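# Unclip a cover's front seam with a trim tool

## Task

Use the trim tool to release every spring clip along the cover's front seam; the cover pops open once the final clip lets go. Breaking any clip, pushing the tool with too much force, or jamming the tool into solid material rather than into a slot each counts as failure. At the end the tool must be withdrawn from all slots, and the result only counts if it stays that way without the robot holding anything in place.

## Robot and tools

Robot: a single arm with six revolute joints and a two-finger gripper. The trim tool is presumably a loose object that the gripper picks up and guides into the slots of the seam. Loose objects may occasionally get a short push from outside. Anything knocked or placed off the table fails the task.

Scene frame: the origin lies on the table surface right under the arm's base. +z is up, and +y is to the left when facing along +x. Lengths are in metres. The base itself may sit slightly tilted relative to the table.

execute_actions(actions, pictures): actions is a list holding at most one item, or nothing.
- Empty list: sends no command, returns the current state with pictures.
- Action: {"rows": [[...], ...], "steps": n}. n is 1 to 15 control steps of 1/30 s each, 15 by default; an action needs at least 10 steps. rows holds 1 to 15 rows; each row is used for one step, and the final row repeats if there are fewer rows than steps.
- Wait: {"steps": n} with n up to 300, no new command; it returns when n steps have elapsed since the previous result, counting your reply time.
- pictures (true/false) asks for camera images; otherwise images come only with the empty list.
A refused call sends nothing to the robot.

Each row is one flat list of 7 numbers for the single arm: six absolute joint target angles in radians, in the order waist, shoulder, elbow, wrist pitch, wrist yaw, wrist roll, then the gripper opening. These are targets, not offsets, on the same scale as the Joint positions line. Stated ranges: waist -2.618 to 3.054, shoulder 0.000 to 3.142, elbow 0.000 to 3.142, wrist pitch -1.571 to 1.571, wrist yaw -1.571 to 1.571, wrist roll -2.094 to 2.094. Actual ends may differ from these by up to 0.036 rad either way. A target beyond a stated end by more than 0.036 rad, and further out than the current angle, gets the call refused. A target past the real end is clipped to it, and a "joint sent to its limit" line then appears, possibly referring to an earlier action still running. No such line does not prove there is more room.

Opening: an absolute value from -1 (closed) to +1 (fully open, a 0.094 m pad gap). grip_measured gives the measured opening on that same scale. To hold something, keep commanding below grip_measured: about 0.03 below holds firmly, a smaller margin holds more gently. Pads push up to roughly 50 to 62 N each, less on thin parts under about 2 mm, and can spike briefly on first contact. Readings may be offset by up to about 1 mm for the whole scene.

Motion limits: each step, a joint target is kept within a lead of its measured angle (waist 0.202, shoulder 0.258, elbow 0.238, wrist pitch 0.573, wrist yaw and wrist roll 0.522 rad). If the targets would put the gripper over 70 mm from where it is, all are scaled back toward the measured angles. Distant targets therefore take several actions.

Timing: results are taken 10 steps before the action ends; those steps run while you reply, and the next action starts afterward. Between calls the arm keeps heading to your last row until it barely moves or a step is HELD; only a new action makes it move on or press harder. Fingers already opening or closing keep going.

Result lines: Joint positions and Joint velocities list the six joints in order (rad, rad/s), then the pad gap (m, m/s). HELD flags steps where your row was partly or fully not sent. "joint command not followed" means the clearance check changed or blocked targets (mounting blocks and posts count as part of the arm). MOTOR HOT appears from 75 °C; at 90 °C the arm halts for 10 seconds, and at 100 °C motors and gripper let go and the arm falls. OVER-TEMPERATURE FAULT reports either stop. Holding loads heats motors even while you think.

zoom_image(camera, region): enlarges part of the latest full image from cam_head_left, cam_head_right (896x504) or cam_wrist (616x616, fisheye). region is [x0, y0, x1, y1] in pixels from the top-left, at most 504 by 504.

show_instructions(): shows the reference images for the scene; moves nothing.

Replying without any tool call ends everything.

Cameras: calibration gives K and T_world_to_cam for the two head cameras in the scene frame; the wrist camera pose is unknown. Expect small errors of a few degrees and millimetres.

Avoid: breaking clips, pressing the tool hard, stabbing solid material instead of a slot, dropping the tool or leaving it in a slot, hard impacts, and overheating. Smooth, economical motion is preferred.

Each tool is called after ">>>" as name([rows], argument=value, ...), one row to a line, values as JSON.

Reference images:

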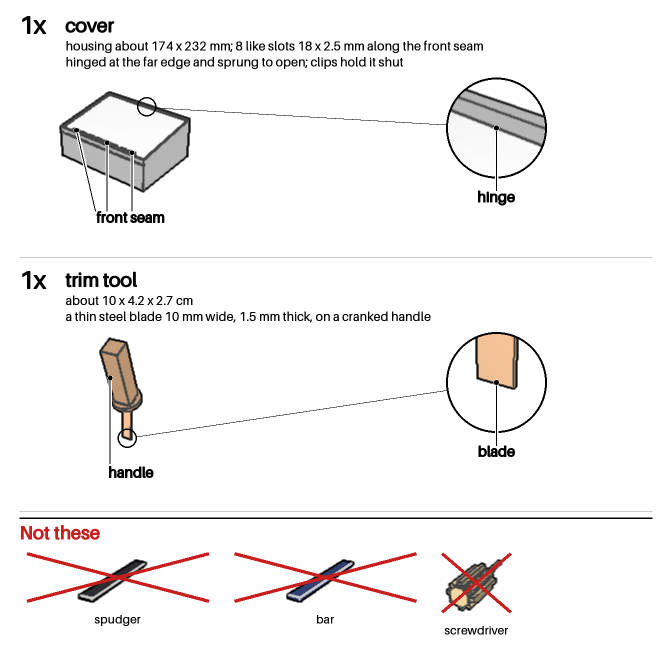

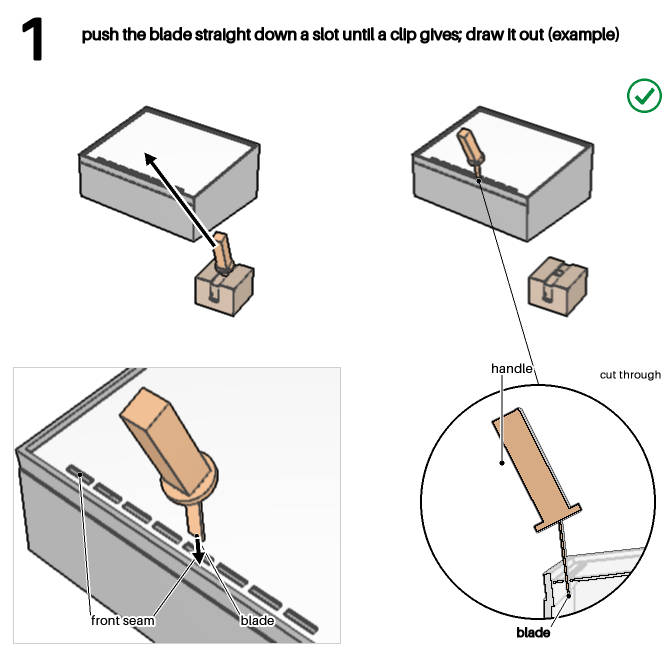

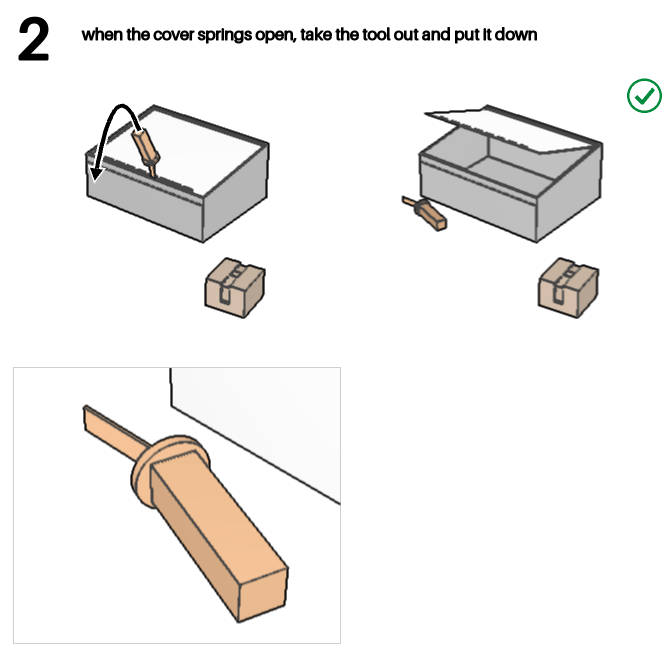

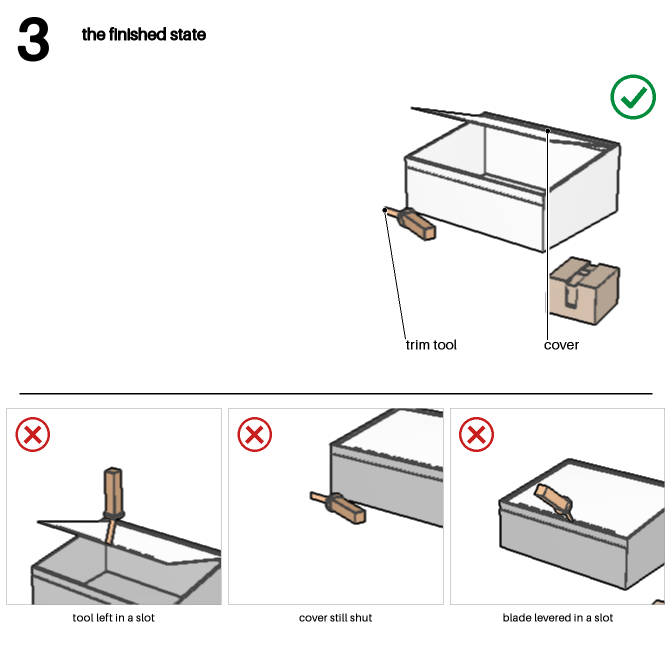

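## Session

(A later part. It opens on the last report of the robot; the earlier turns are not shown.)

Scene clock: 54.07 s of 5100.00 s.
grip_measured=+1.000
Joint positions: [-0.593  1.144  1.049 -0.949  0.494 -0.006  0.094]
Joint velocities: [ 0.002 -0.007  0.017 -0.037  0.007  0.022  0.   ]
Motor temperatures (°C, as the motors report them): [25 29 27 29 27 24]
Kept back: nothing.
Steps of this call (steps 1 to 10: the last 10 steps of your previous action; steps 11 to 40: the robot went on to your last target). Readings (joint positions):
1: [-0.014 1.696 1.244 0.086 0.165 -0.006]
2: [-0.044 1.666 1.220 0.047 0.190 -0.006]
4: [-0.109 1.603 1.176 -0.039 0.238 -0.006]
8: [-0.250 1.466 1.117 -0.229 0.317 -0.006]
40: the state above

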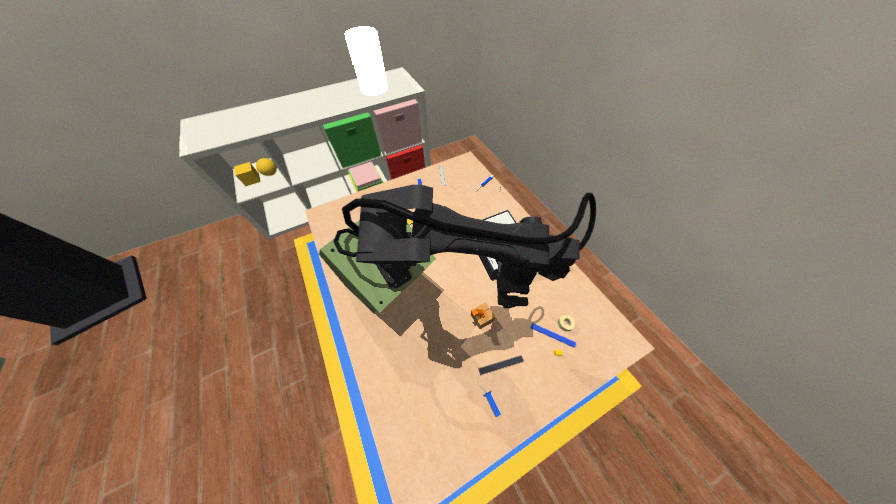

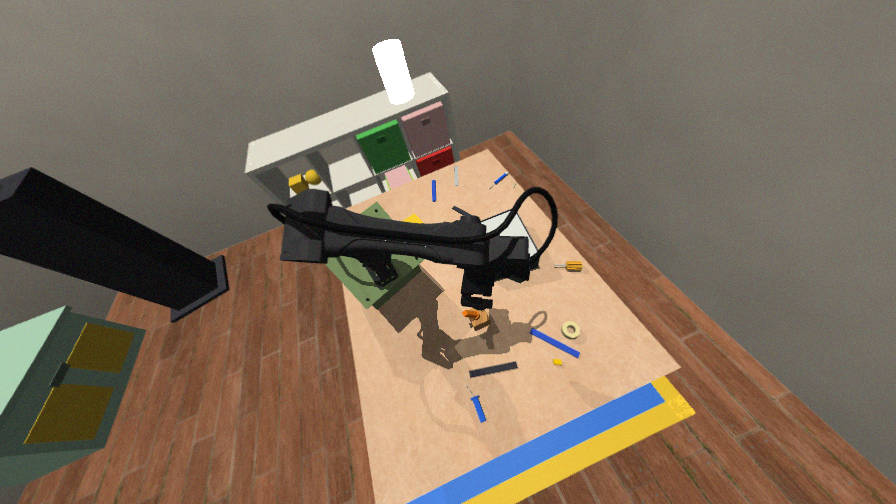

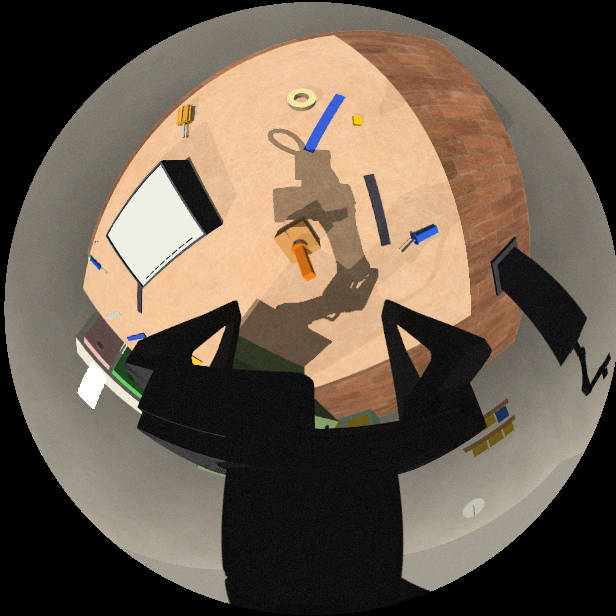

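>>> execute_actions([
  {"rows": [[-0.695, 1.193, 0.932, -0.77, 0.455, 0.44, 1.0]], "steps": 15},
])

>>> execute_actions([
  {"steps": 25},
], pictures=true)

Scene clock: 55.97 s of 5100.00 s.
grip_measured=+1.000
Joint positions: [-0.689  1.179  0.96  -0.836  0.477  0.283  0.094]
Joint velocities: [-0.144  0.256 -0.354  0.198 -0.022  0.989  0.   ]
Motor temperatures (°C, as the motors report them): [25 29 27 29 27 24]
Steps of this call (steps 1 to 15: the robot went on to your last target; steps 16 to 52: nothing new was sent; steps 53 to 57: the first 5 steps of this action). Readings (joint positions):
53: [-0.606 1.145 1.035 -0.922 0.486 0.064]
54: [-0.635 1.149 1.014 -0.884 0.481 0.138]
56: [-0.680 1.169 0.974 -0.846 0.479 0.245]
57: the state above

Scene clock: 56.80 s of 5100.00 s.
grip_measured=+1.000
Joint positions: [-0.691  1.191  0.944 -0.784  0.463  0.43   0.094]
Joint velocities: [ 0.007 -0.002  0.002 -0.007  0.022  0.037  0.   ]
Motor temperatures (°C, as the motors report them): [25 29 27 28 27 24]
Kept back: nothing.
Steps of this call (steps 1 to 10: the last 10 steps of your previous action; steps 11 to 25: the robot went on to your last target). Readings (joint positions):
1: [-0.691 1.186 0.950 -0.829 0.474 0.313]
2: [-0.691 1.190 0.945 -0.825 0.471 0.336]
4: [-0.691 1.191 0.944 -0.814 0.468 0.370]
8: [-0.691 1.191 0.944 -0.795 0.465 0.406]
25: the state above

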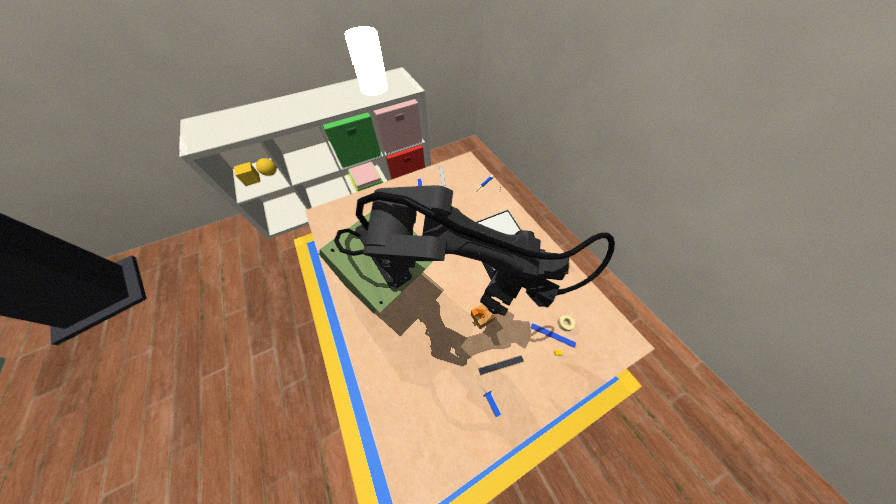

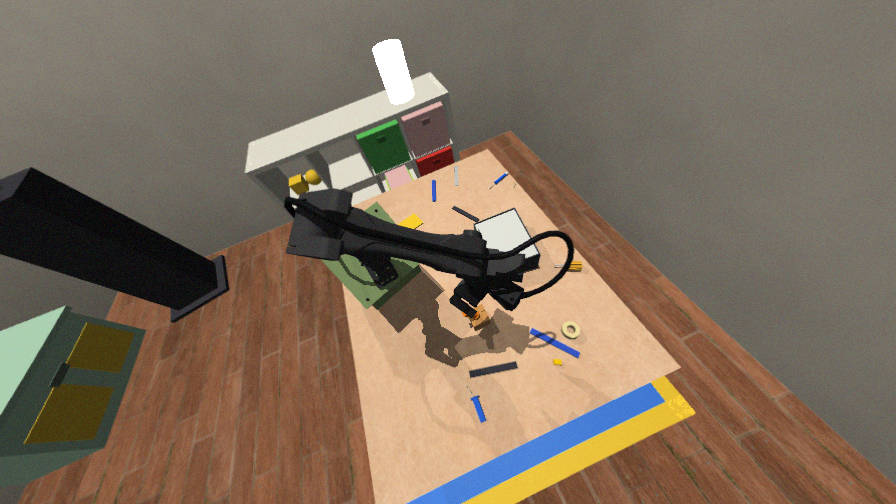

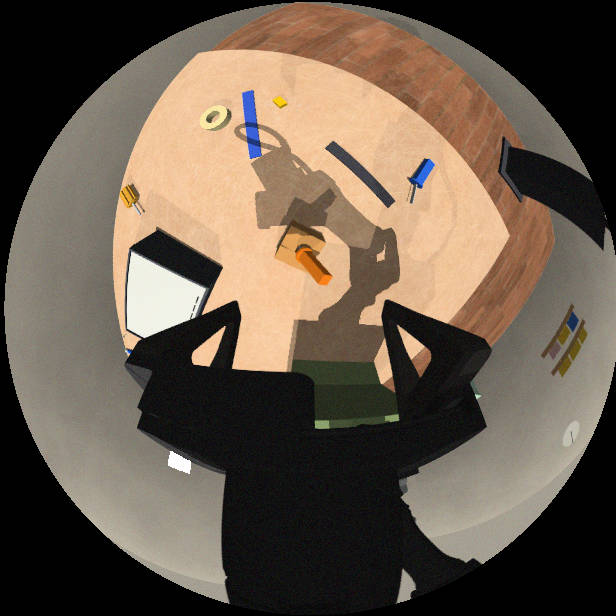

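>>> execute_actions([
  {"rows": [[-0.695, 1.193, 0.932, -0.77, 0.455, -0.38, 1.0]], "steps": 15},
])

>>> execute_actions([
  {"steps": 25},
], pictures=true)

Scene clock: 57.37 s of 5100.00 s.
grip_measured=+1.000
Joint positions: [-0.691  1.191  0.944 -0.783  0.462 -0.036  0.094]
Joint velocities: [-0.002 -0.002  0.007  0.007  0.022 -2.381  0.   ]
Motor temperatures (°C, as the motors report them): [25 29 27 28 27 24]
Steps of this call (steps 1 to 12: the robot went on to your last target; steps 13 to 17: the first 5 steps of this action). Readings (joint positions):
13: [-0.691 1.191 0.944 -0.784 0.463 0.348]
14: [-0.691 1.191 0.944 -0.783 0.462 0.247]
16: [-0.691 1.191 0.944 -0.783 0.462 0.048]
17: the state above

Scene clock: 58.20 s of 5100.00 s.
grip_measured=+1.000
Joint positions: [-0.691  1.191  0.944 -0.783  0.462 -0.369  0.094]
Joint velocities: [ 0.002  0.012  0.012  0.051  0.022 -0.066  0.   ]
Motor temperatures (°C, as the motors report them): [25 29 27 28 27 24]
Kept back: nothing.
Steps of this call (steps 1 to 10: the last 10 steps of your previous action; steps 11 to 25: the robot went on to your last target). Readings (joint positions):
1: [-0.691 1.191 0.944 -0.783 0.462 -0.104]
2: [-0.691 1.191 0.944 -0.783 0.462 -0.158]
4: [-0.691 1.191 0.944 -0.783 0.462 -0.235]
8: [-0.691 1.191 0.944 -0.783 0.462 -0.316]
25: the state above

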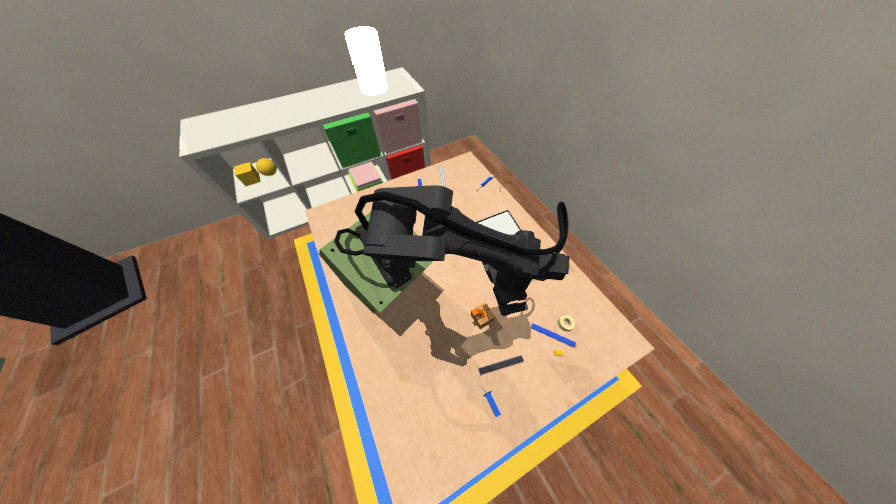

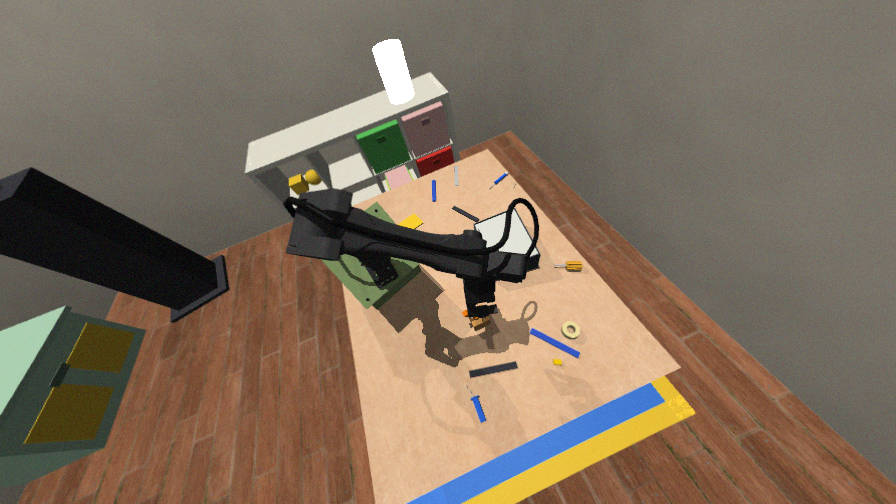

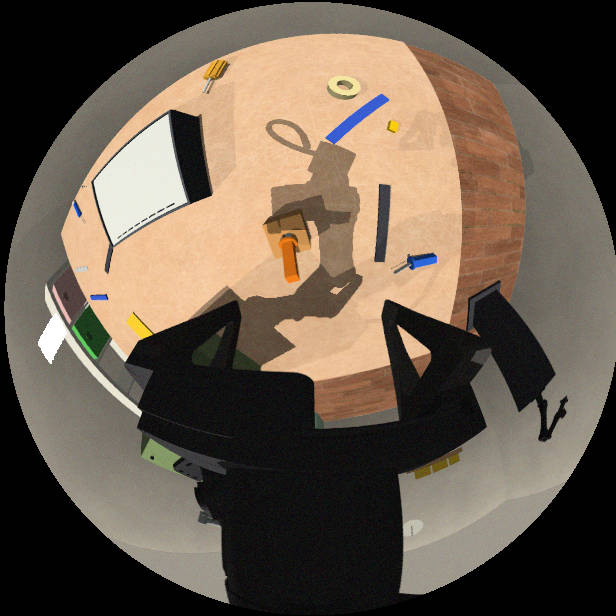

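>>> zoom_image(camera="cam_wrist", region=[210, 170, 410, 330])

Region (210, 170, 410, 330) of cam_wrist's 616x616 image, scaled by 2.520, with more detail than that image has; it fills the top 403 rows of this view, and the rest is white.

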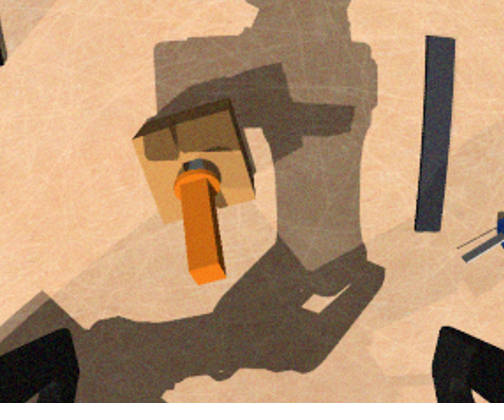

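>>> execute_actions([
  {"rows": [[-0.6315, 1.23, 0.8925, -0.7214, 0.487, -0.62, 1.0]], "steps": 15},
])

>>> execute_actions([
  {"steps": 25},
], pictures=true)

>>> zoom_image(camera="cam_wrist", region=[210, 170, 410, 330])

Scene clock: 60.80 s of 5100.00 s.
grip_measured=+1.000
Joint positions: [-0.646  1.215  0.92  -0.749  0.473 -0.529  0.094]
Joint velocities: [ 0.071  0.139 -0.139  0.081  0.007 -0.505  0.   ]
Motor temperatures (°C, as the motors report them): [25 29 27 28 27 24]
Steps of this call (steps 1 to 30: the robot went on to your last target; steps 31 to 73: nothing new was sent; steps 74 to 78: the first 5 steps of this action). Readings (joint positions):
74: [-0.685 1.193 0.940 -0.775 0.469 -0.409]
75: [-0.673 1.196 0.935 -0.765 0.473 -0.449]
77: [-0.651 1.209 0.924 -0.752 0.473 -0.508]
78: the state above

Scene clock: 61.63 s of 5100.00 s.
grip_measured=+1.000
Joint positions: [-0.644  1.22   0.913 -0.735  0.479 -0.61   0.094]
Joint velocities: [-0.017  0.007 -0.002  0.066 -0.051 -0.066  0.   ]
Motor temperatures (°C, as the motors report them): [25 29 27 28 27 24]
Kept back: nothing.
Steps of this call (steps 1 to 10: the last 10 steps of your previous action; steps 11 to 25: the robot went on to your last target). Readings (joint positions):
1: [-0.644 1.218 0.916 -0.747 0.473 -0.546]
2: [-0.644 1.220 0.914 -0.746 0.474 -0.559]
4: [-0.644 1.220 0.913 -0.744 0.476 -0.578]
8: [-0.644 1.220 0.913 -0.738 0.478 -0.598]
25: the state above

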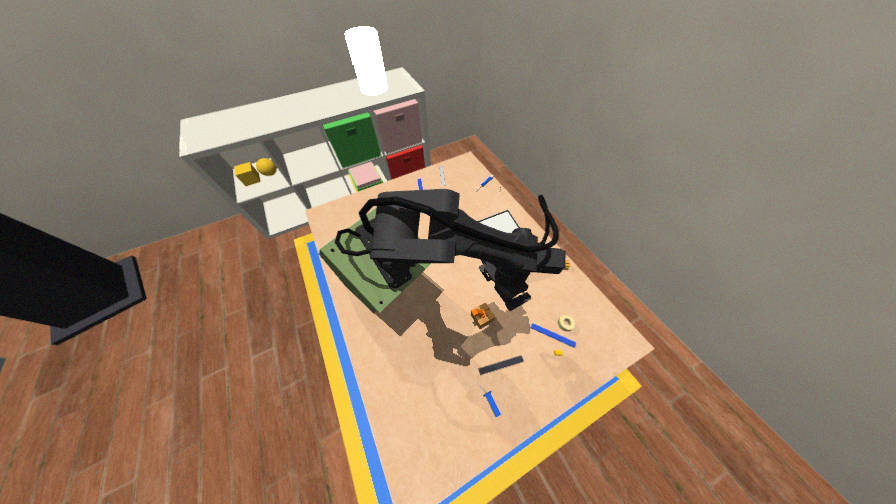

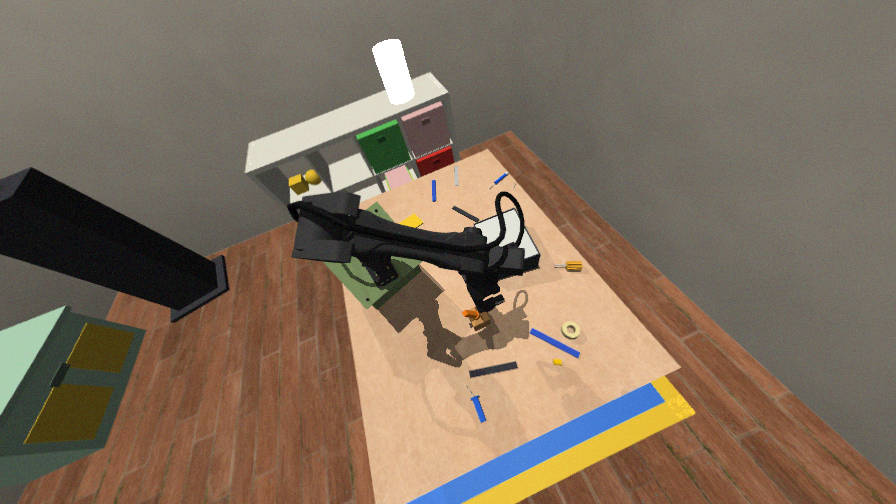

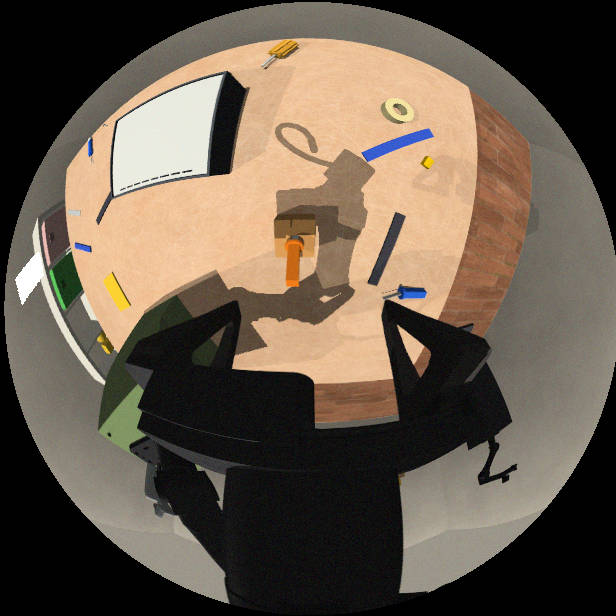

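Region (210, 170, 410, 330) of cam_wrist's 616x616 image, scaled by 2.520, with more detail than that image has; it fills the top 403 rows of this view, and the rest is white.

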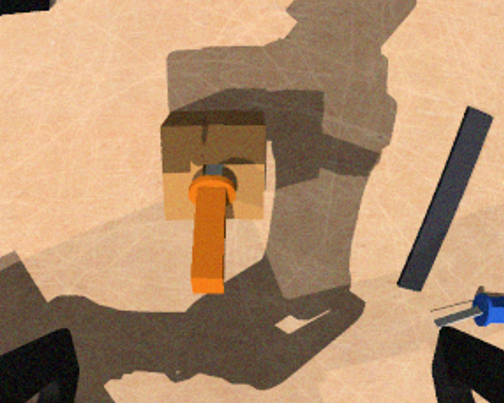

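>>> execute_actions([
  {"rows": [[-0.5685, 1.2186, 0.8468, -0.7175, 0.517, -0.557, 1.0]], "steps": 15},
])

>>> execute_actions([
  {"steps": 25},
], pictures=true)

>>> zoom_image(camera="cam_wrist", region=[210, 170, 410, 330])

Scene clock: 64.17 s of 5100.00 s.
grip_measured=+1.000
Joint positions: [-0.583  1.22   0.872 -0.725  0.498 -0.582  0.094]
Joint velocities: [ 0.105  0.007 -0.159  0.007  0.037  0.051  0.   ]
Motor temperatures (°C, as the motors report them): [25 29 27 28 27 24]
Steps of this call (steps 1 to 15: the robot went on to your last target; steps 16 to 71: nothing new was sent; steps 72 to 76: the first 5 steps of this action). Readings (joint positions):
72: [-0.635 1.220 0.907 -0.730 0.489 -0.603]
73: [-0.618 1.220 0.899 -0.726 0.495 -0.595]
75: [-0.589 1.220 0.879 -0.725 0.497 -0.585]
76: the state above

Scene clock: 65.00 s of 5100.00 s.
grip_measured=+1.000
Joint positions: [-0.581  1.22   0.866 -0.725  0.509 -0.567  0.094]
Joint velocities: [ 0.007 -0.007 -0.002  0.022 -0.022  0.007  0.   ]
Motor temperatures (°C, as the motors report them): [25 29 27 28 27 24]
Kept back: nothing.
Steps of this call (steps 1 to 10: the last 10 steps of your previous action; steps 11 to 25: the robot went on to your last target). Readings (joint positions):
1: [-0.581 1.220 0.868 -0.725 0.498 -0.579]
2: [-0.581 1.220 0.866 -0.725 0.500 -0.577]
4: [-0.581 1.220 0.866 -0.725 0.503 -0.573]
8: [-0.581 1.220 0.866 -0.725 0.507 -0.569]
25: the state above

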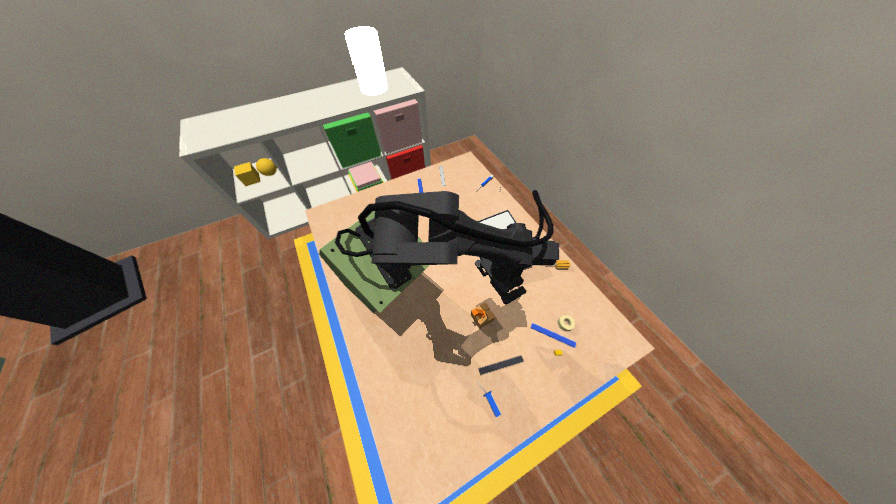

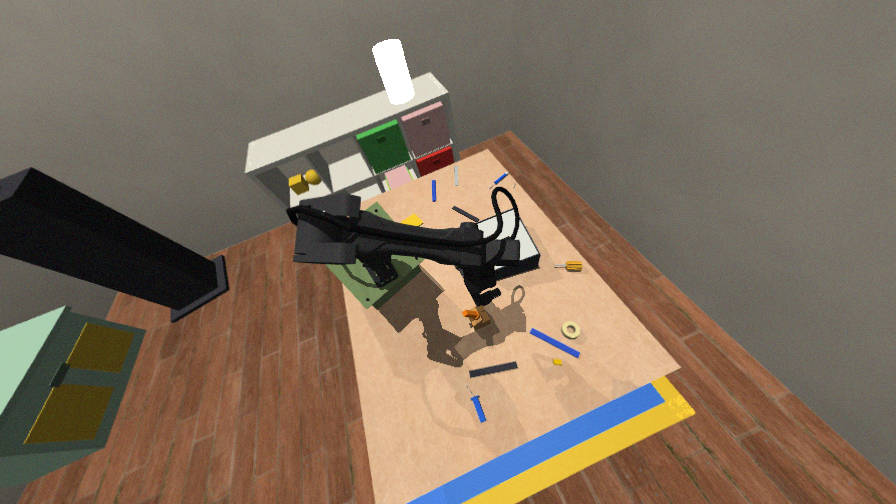

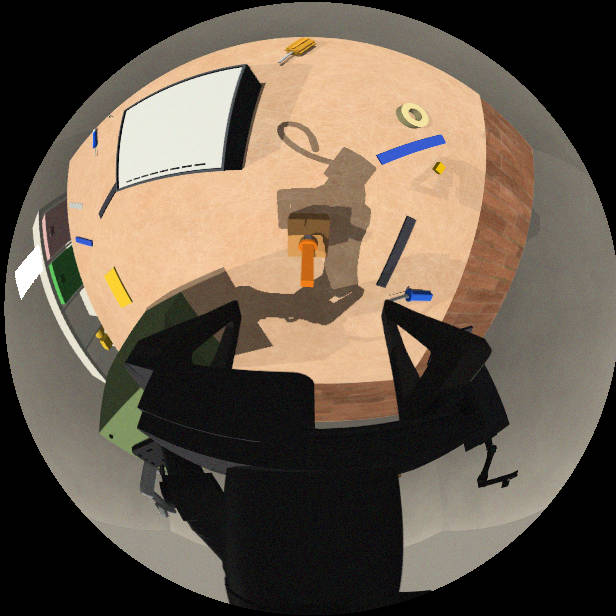

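Region (210, 170, 410, 330) of cam_wrist's 616x616 image, scaled by 2.520, with more detail than that image has; it fills the top 403 rows of this view, and the rest is white.

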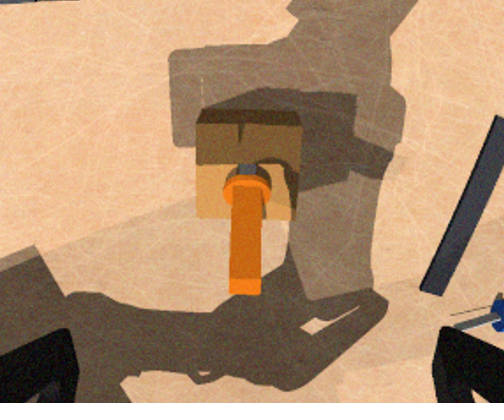

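>>> execute_actions([
  {"rows": [[-0.7191, 1.3843, 0.7148, -0.3515, 0.4425, -0.704, 1.0]], "steps": 15},
])

>>> execute_actions([
  {"steps": 25},
], pictures=true)

Scene clock: 66.20 s of 5100.00 s.
grip_measured=+1.000
Joint positions: [-0.714  1.37   0.754 -0.471  0.477 -0.649  0.094]
Joint velocities: [-0.281  0.672 -0.667  0.535 -0.125 -0.271  0.   ]
Motor temperatures (°C, as the motors report them): [25 29 27 28 27 24]
Steps of this call (steps 1 to 15: the robot went on to your last target; steps 16 to 31: nothing new was sent; steps 32 to 36: the first 5 steps of this action). Readings (joint positions):
32: [-0.599 1.232 0.849 -0.674 0.497 -0.587]
33: [-0.635 1.262 0.826 -0.598 0.488 -0.608]
35: [-0.699 1.342 0.778 -0.496 0.480 -0.638]
36: the state above

Scene clock: 67.03 s of 5100.00 s.
grip_measured=+1.000
Joint positions: [-0.72   1.394  0.717 -0.365  0.456 -0.694  0.094]
Joint velocities: [-0.017 -0.017  0.002 -0.007  0.037  0.022  0.   ]
Motor temperatures (°C, as the motors report them): [25 29 27 28 27 24]
Kept back: nothing.
Steps of this call (steps 1 to 10: the last 10 steps of your previous action; steps 11 to 25: the robot went on to your last target). Readings (joint positions):
1: [-0.719 1.387 0.736 -0.457 0.473 -0.659]
2: [-0.720 1.393 0.723 -0.448 0.469 -0.666]
4: [-0.720 1.394 0.717 -0.432 0.463 -0.677]
8: [-0.720 1.394 0.717 -0.389 0.458 -0.687]
25: the state above

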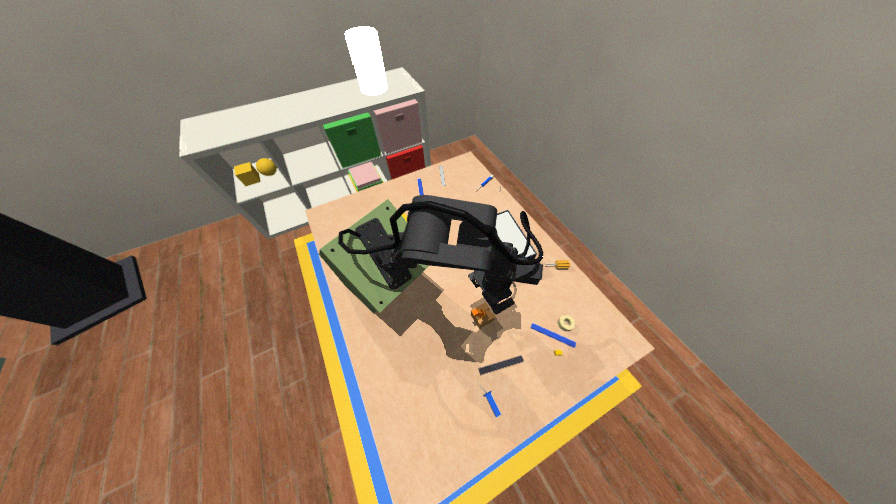

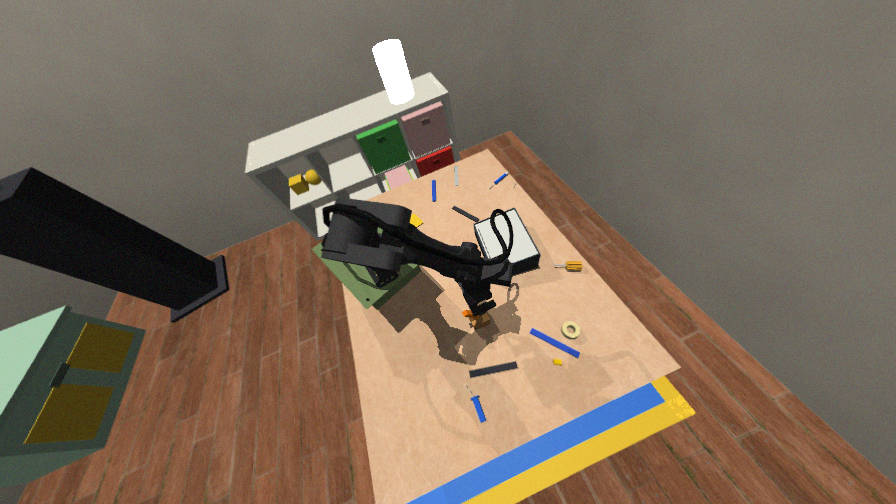

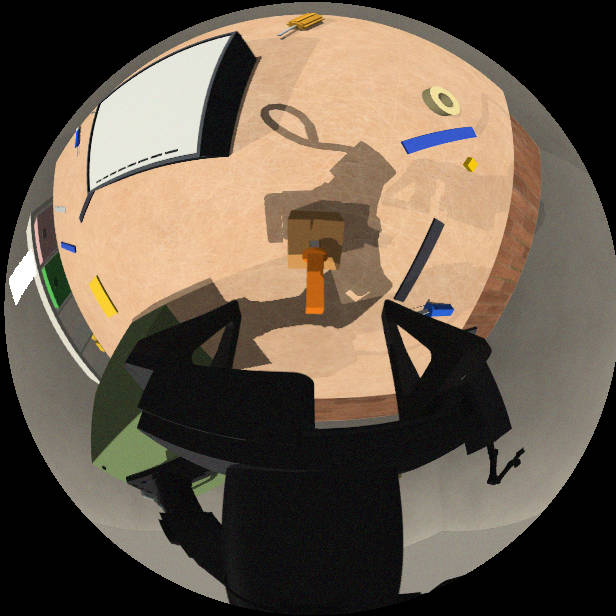

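>>> zoom_image(camera="cam_wrist", region=[210, 180, 410, 340])

Region (210, 180, 410, 340) of cam_wrist's 616x616 image, scaled by 2.520, with more detail than that image has; it fills the top 403 rows of this view, and the rest is white.

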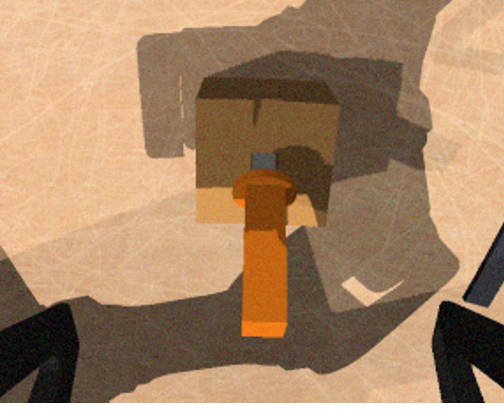

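>>> execute_actions([
  {"rows": [[-0.7963, 1.5297, 0.7012, -0.1632, 0.4012, -0.776, 1.0]], "steps": 15},
])

>>> execute_actions([
  {"steps": 25},
], pictures=true)

Scene clock: 69.00 s of 5100.00 s.
grip_measured=+1.000
Joint positions: [-0.79   1.517  0.717 -0.239  0.429 -0.742  0.094]
Joint velocities: [-0.173  0.383 -0.007  0.271  0.007 -0.198  0.   ]
Motor temperatures (°C, as the motors report them): [25 29 27 28 27 24]
Steps of this call (steps 1 to 15: the robot went on to your last target; steps 16 to 54: nothing new was sent; steps 55 to 59: the first 5 steps of this action). Readings (joint positions):
55: [-0.729 1.408 0.717 -0.343 0.447 -0.707]
56: [-0.747 1.439 0.717 -0.298 0.439 -0.719]
58: [-0.781 1.499 0.717 -0.250 0.432 -0.736]
59: the state above

Scene clock: 69.83 s of 5100.00 s.
grip_measured=+1.000
Joint positions: [-0.794  1.528  0.717 -0.176  0.415 -0.766  0.094]
Joint velocities: [ 0.007 -0.007 -0.022  0.037 -0.037  0.095  0.   ]
Motor temperatures (°C, as the motors report them): [25 29 27 28 27 24]
Kept back: nothing.
Steps of this call (steps 1 to 10: the last 10 steps of your previous action; steps 11 to 25: the robot went on to your last target). Readings (joint positions):
1: [-0.793 1.526 0.717 -0.231 0.427 -0.747]
2: [-0.794 1.528 0.717 -0.223 0.424 -0.751]
4: [-0.794 1.528 0.717 -0.205 0.421 -0.757]
8: [-0.794 1.528 0.717 -0.187 0.417 -0.763]
25: the state above

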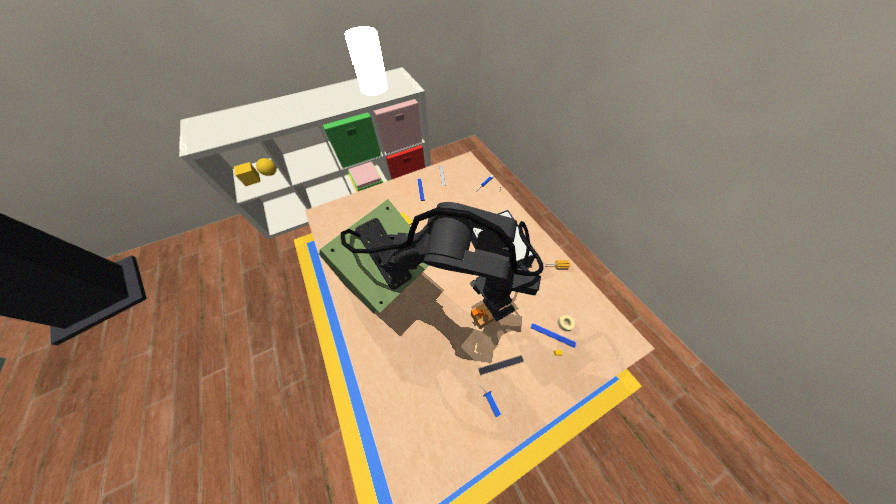

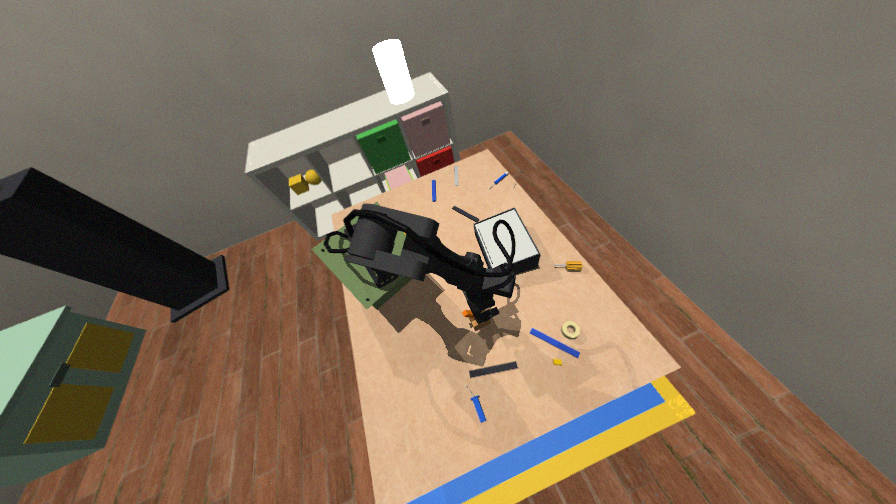

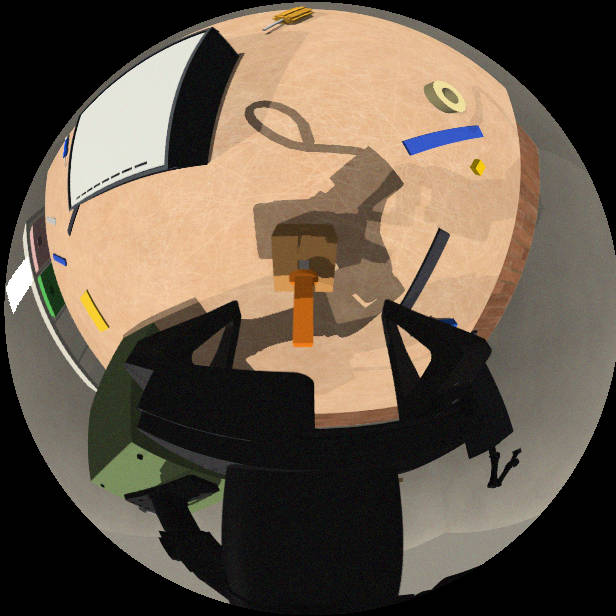

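>>> zoom_image(camera="cam_wrist", region=[210, 200, 410, 380])

Region (210, 200, 410, 380) of cam_wrist's 616x616 image, scaled by 2.520, with more detail than that image has; it fills the top 454 rows of this view, and the rest is white.

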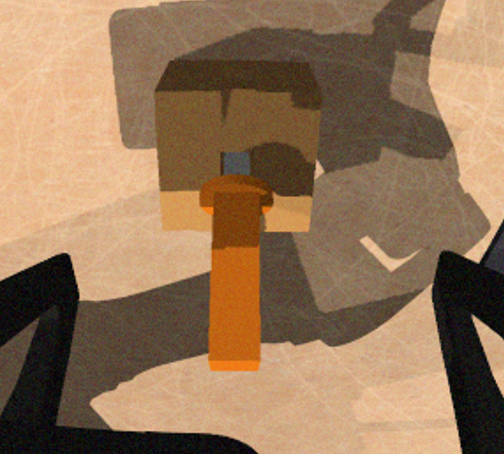

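>>> execute_actions([
  {"rows": [[-0.859, 1.567, 0.632, -0.037, 0.354, -0.832, 1.0]], "steps": 15},
])

>>> execute_actions([
  {"steps": 30},
], pictures=true)

Scene clock: 75.77 s of 5100.00 s.
grip_measured=+1.000
Joint positions: [-0.852  1.548  0.662 -0.089  0.384 -0.803  0.094]
Joint velocities: [-0.154  0.144 -0.227  0.168  0.007 -0.154  0.   ]
Motor temperatures (°C, as the motors report them): [25 29 26 27 27 24]
Steps of this call (steps 1 to 15: the robot went on to your last target; steps 16 to 90: nothing new was sent; then 2.77 s passed at rest; steps 91 to 95: the first 5 steps of this action). Readings (joint positions):
91: [-0.801 1.529 0.707 -0.152 0.404 -0.776]
92: [-0.815 1.532 0.694 -0.124 0.395 -0.786]
94: [-0.844 1.543 0.670 -0.095 0.387 -0.799]
95: the state above

Scene clock: 76.77 s of 5100.00 s.
grip_measured=+1.000
Joint positions: [-0.856  1.555  0.651 -0.049  0.368 -0.823  0.094]
Joint velocities: [ 0.007 -0.007  0.012  0.007 -0.066 -0.007  0.   ]
Motor temperatures (°C, as the motors report them): [25 29 26 27 27 24]
Kept back: nothing.
Steps of this call (steps 1 to 10: the last 10 steps of your previous action; steps 11 to 30: the robot went on to your last target). Readings (joint positions):
1: [-0.855 1.552 0.656 -0.084 0.382 -0.807]
2: [-0.856 1.554 0.652 -0.081 0.380 -0.810]
4: [-0.856 1.555 0.651 -0.075 0.375 -0.815]
8: [-0.856 1.555 0.651 -0.059 0.370 -0.820]
30: the state above
The arm was judged still, so your last target was given up. Only a new action makes it travel on or press farther. Fingers that are still opening or closing keep moving.

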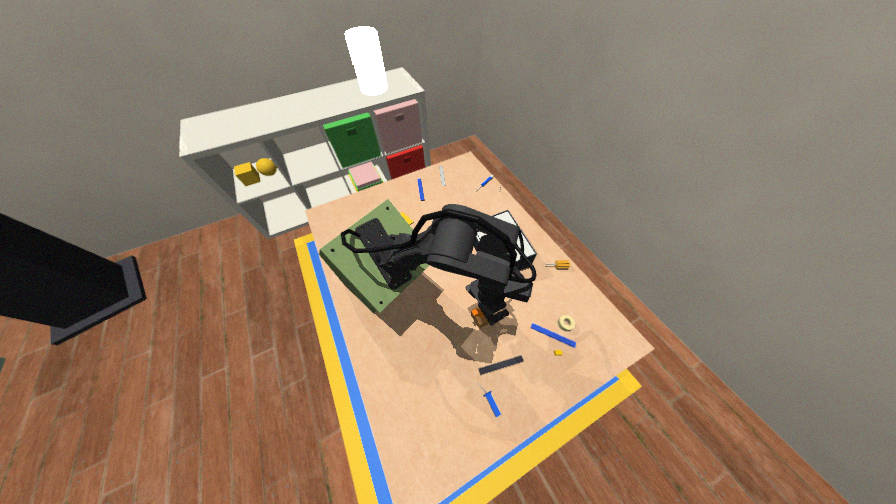

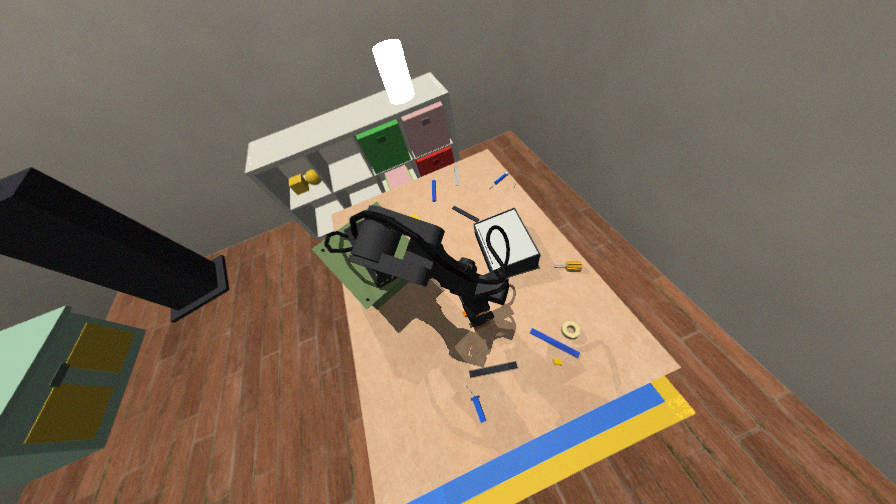

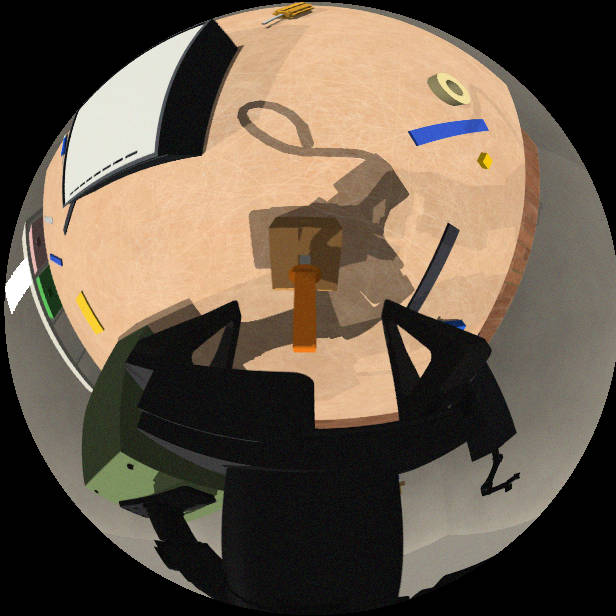

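>>> execute_actions(actions=[])

Scene clock: 78.90 s of 5100.00 s.
grip_measured=+1.000
Joint positions: [-0.856  1.555  0.651 -0.049  0.368 -0.823  0.094]
Joint velocities: [-0.017 -0.012 -0.002  0.007  0.037 -0.037  0.   ]
Motor temperatures (°C, as the motors report them): [25 29 26 27 27 24]
Kept back: nothing.
Steps of this call (steps 1 to 64: nothing new was sent). Readings (joint positions):
1: [-0.856 1.555 0.651 -0.049 0.368 -0.823]
2: [-0.856 1.555 0.651 -0.049 0.368 -0.823]
4: [-0.856 1.555 0.651 -0.049 0.368 -0.823]
8: [-0.856 1.555 0.651 -0.049 0.368 -0.823]
64: the state above

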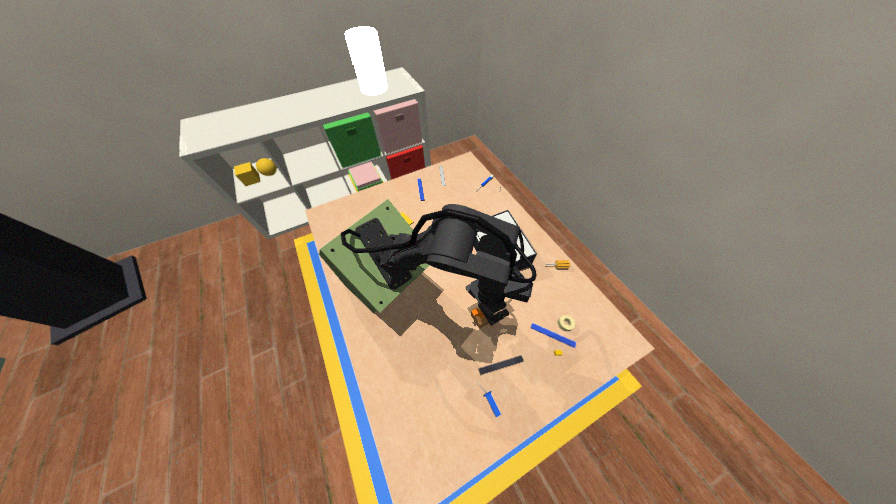

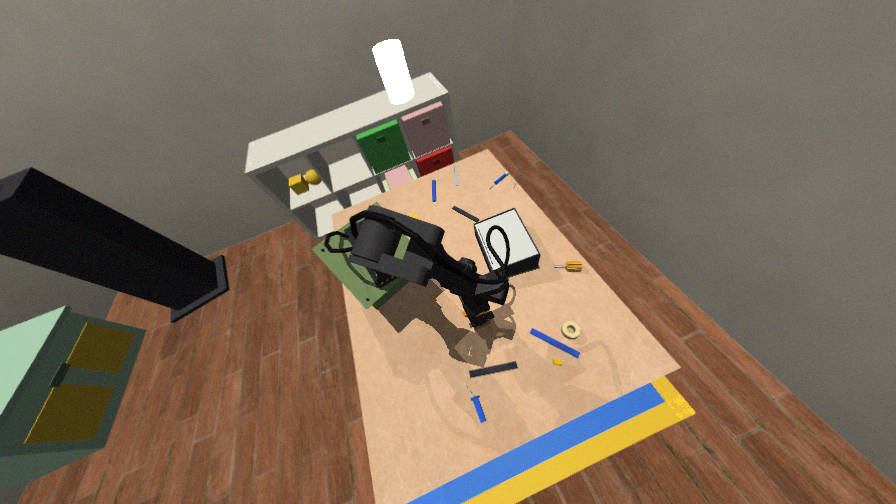

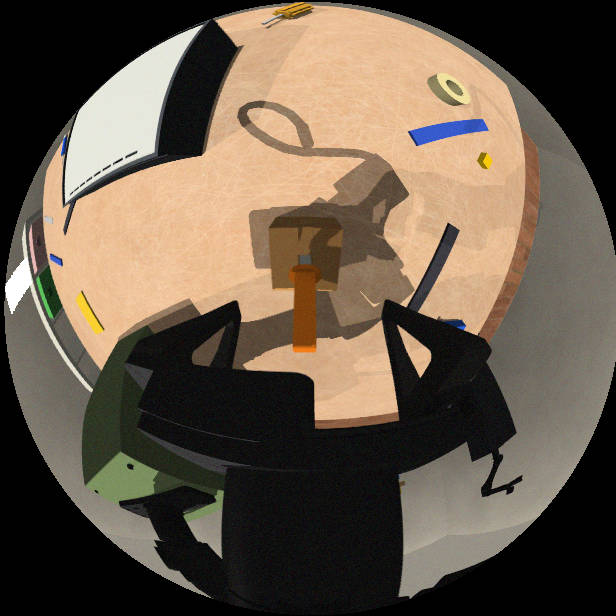

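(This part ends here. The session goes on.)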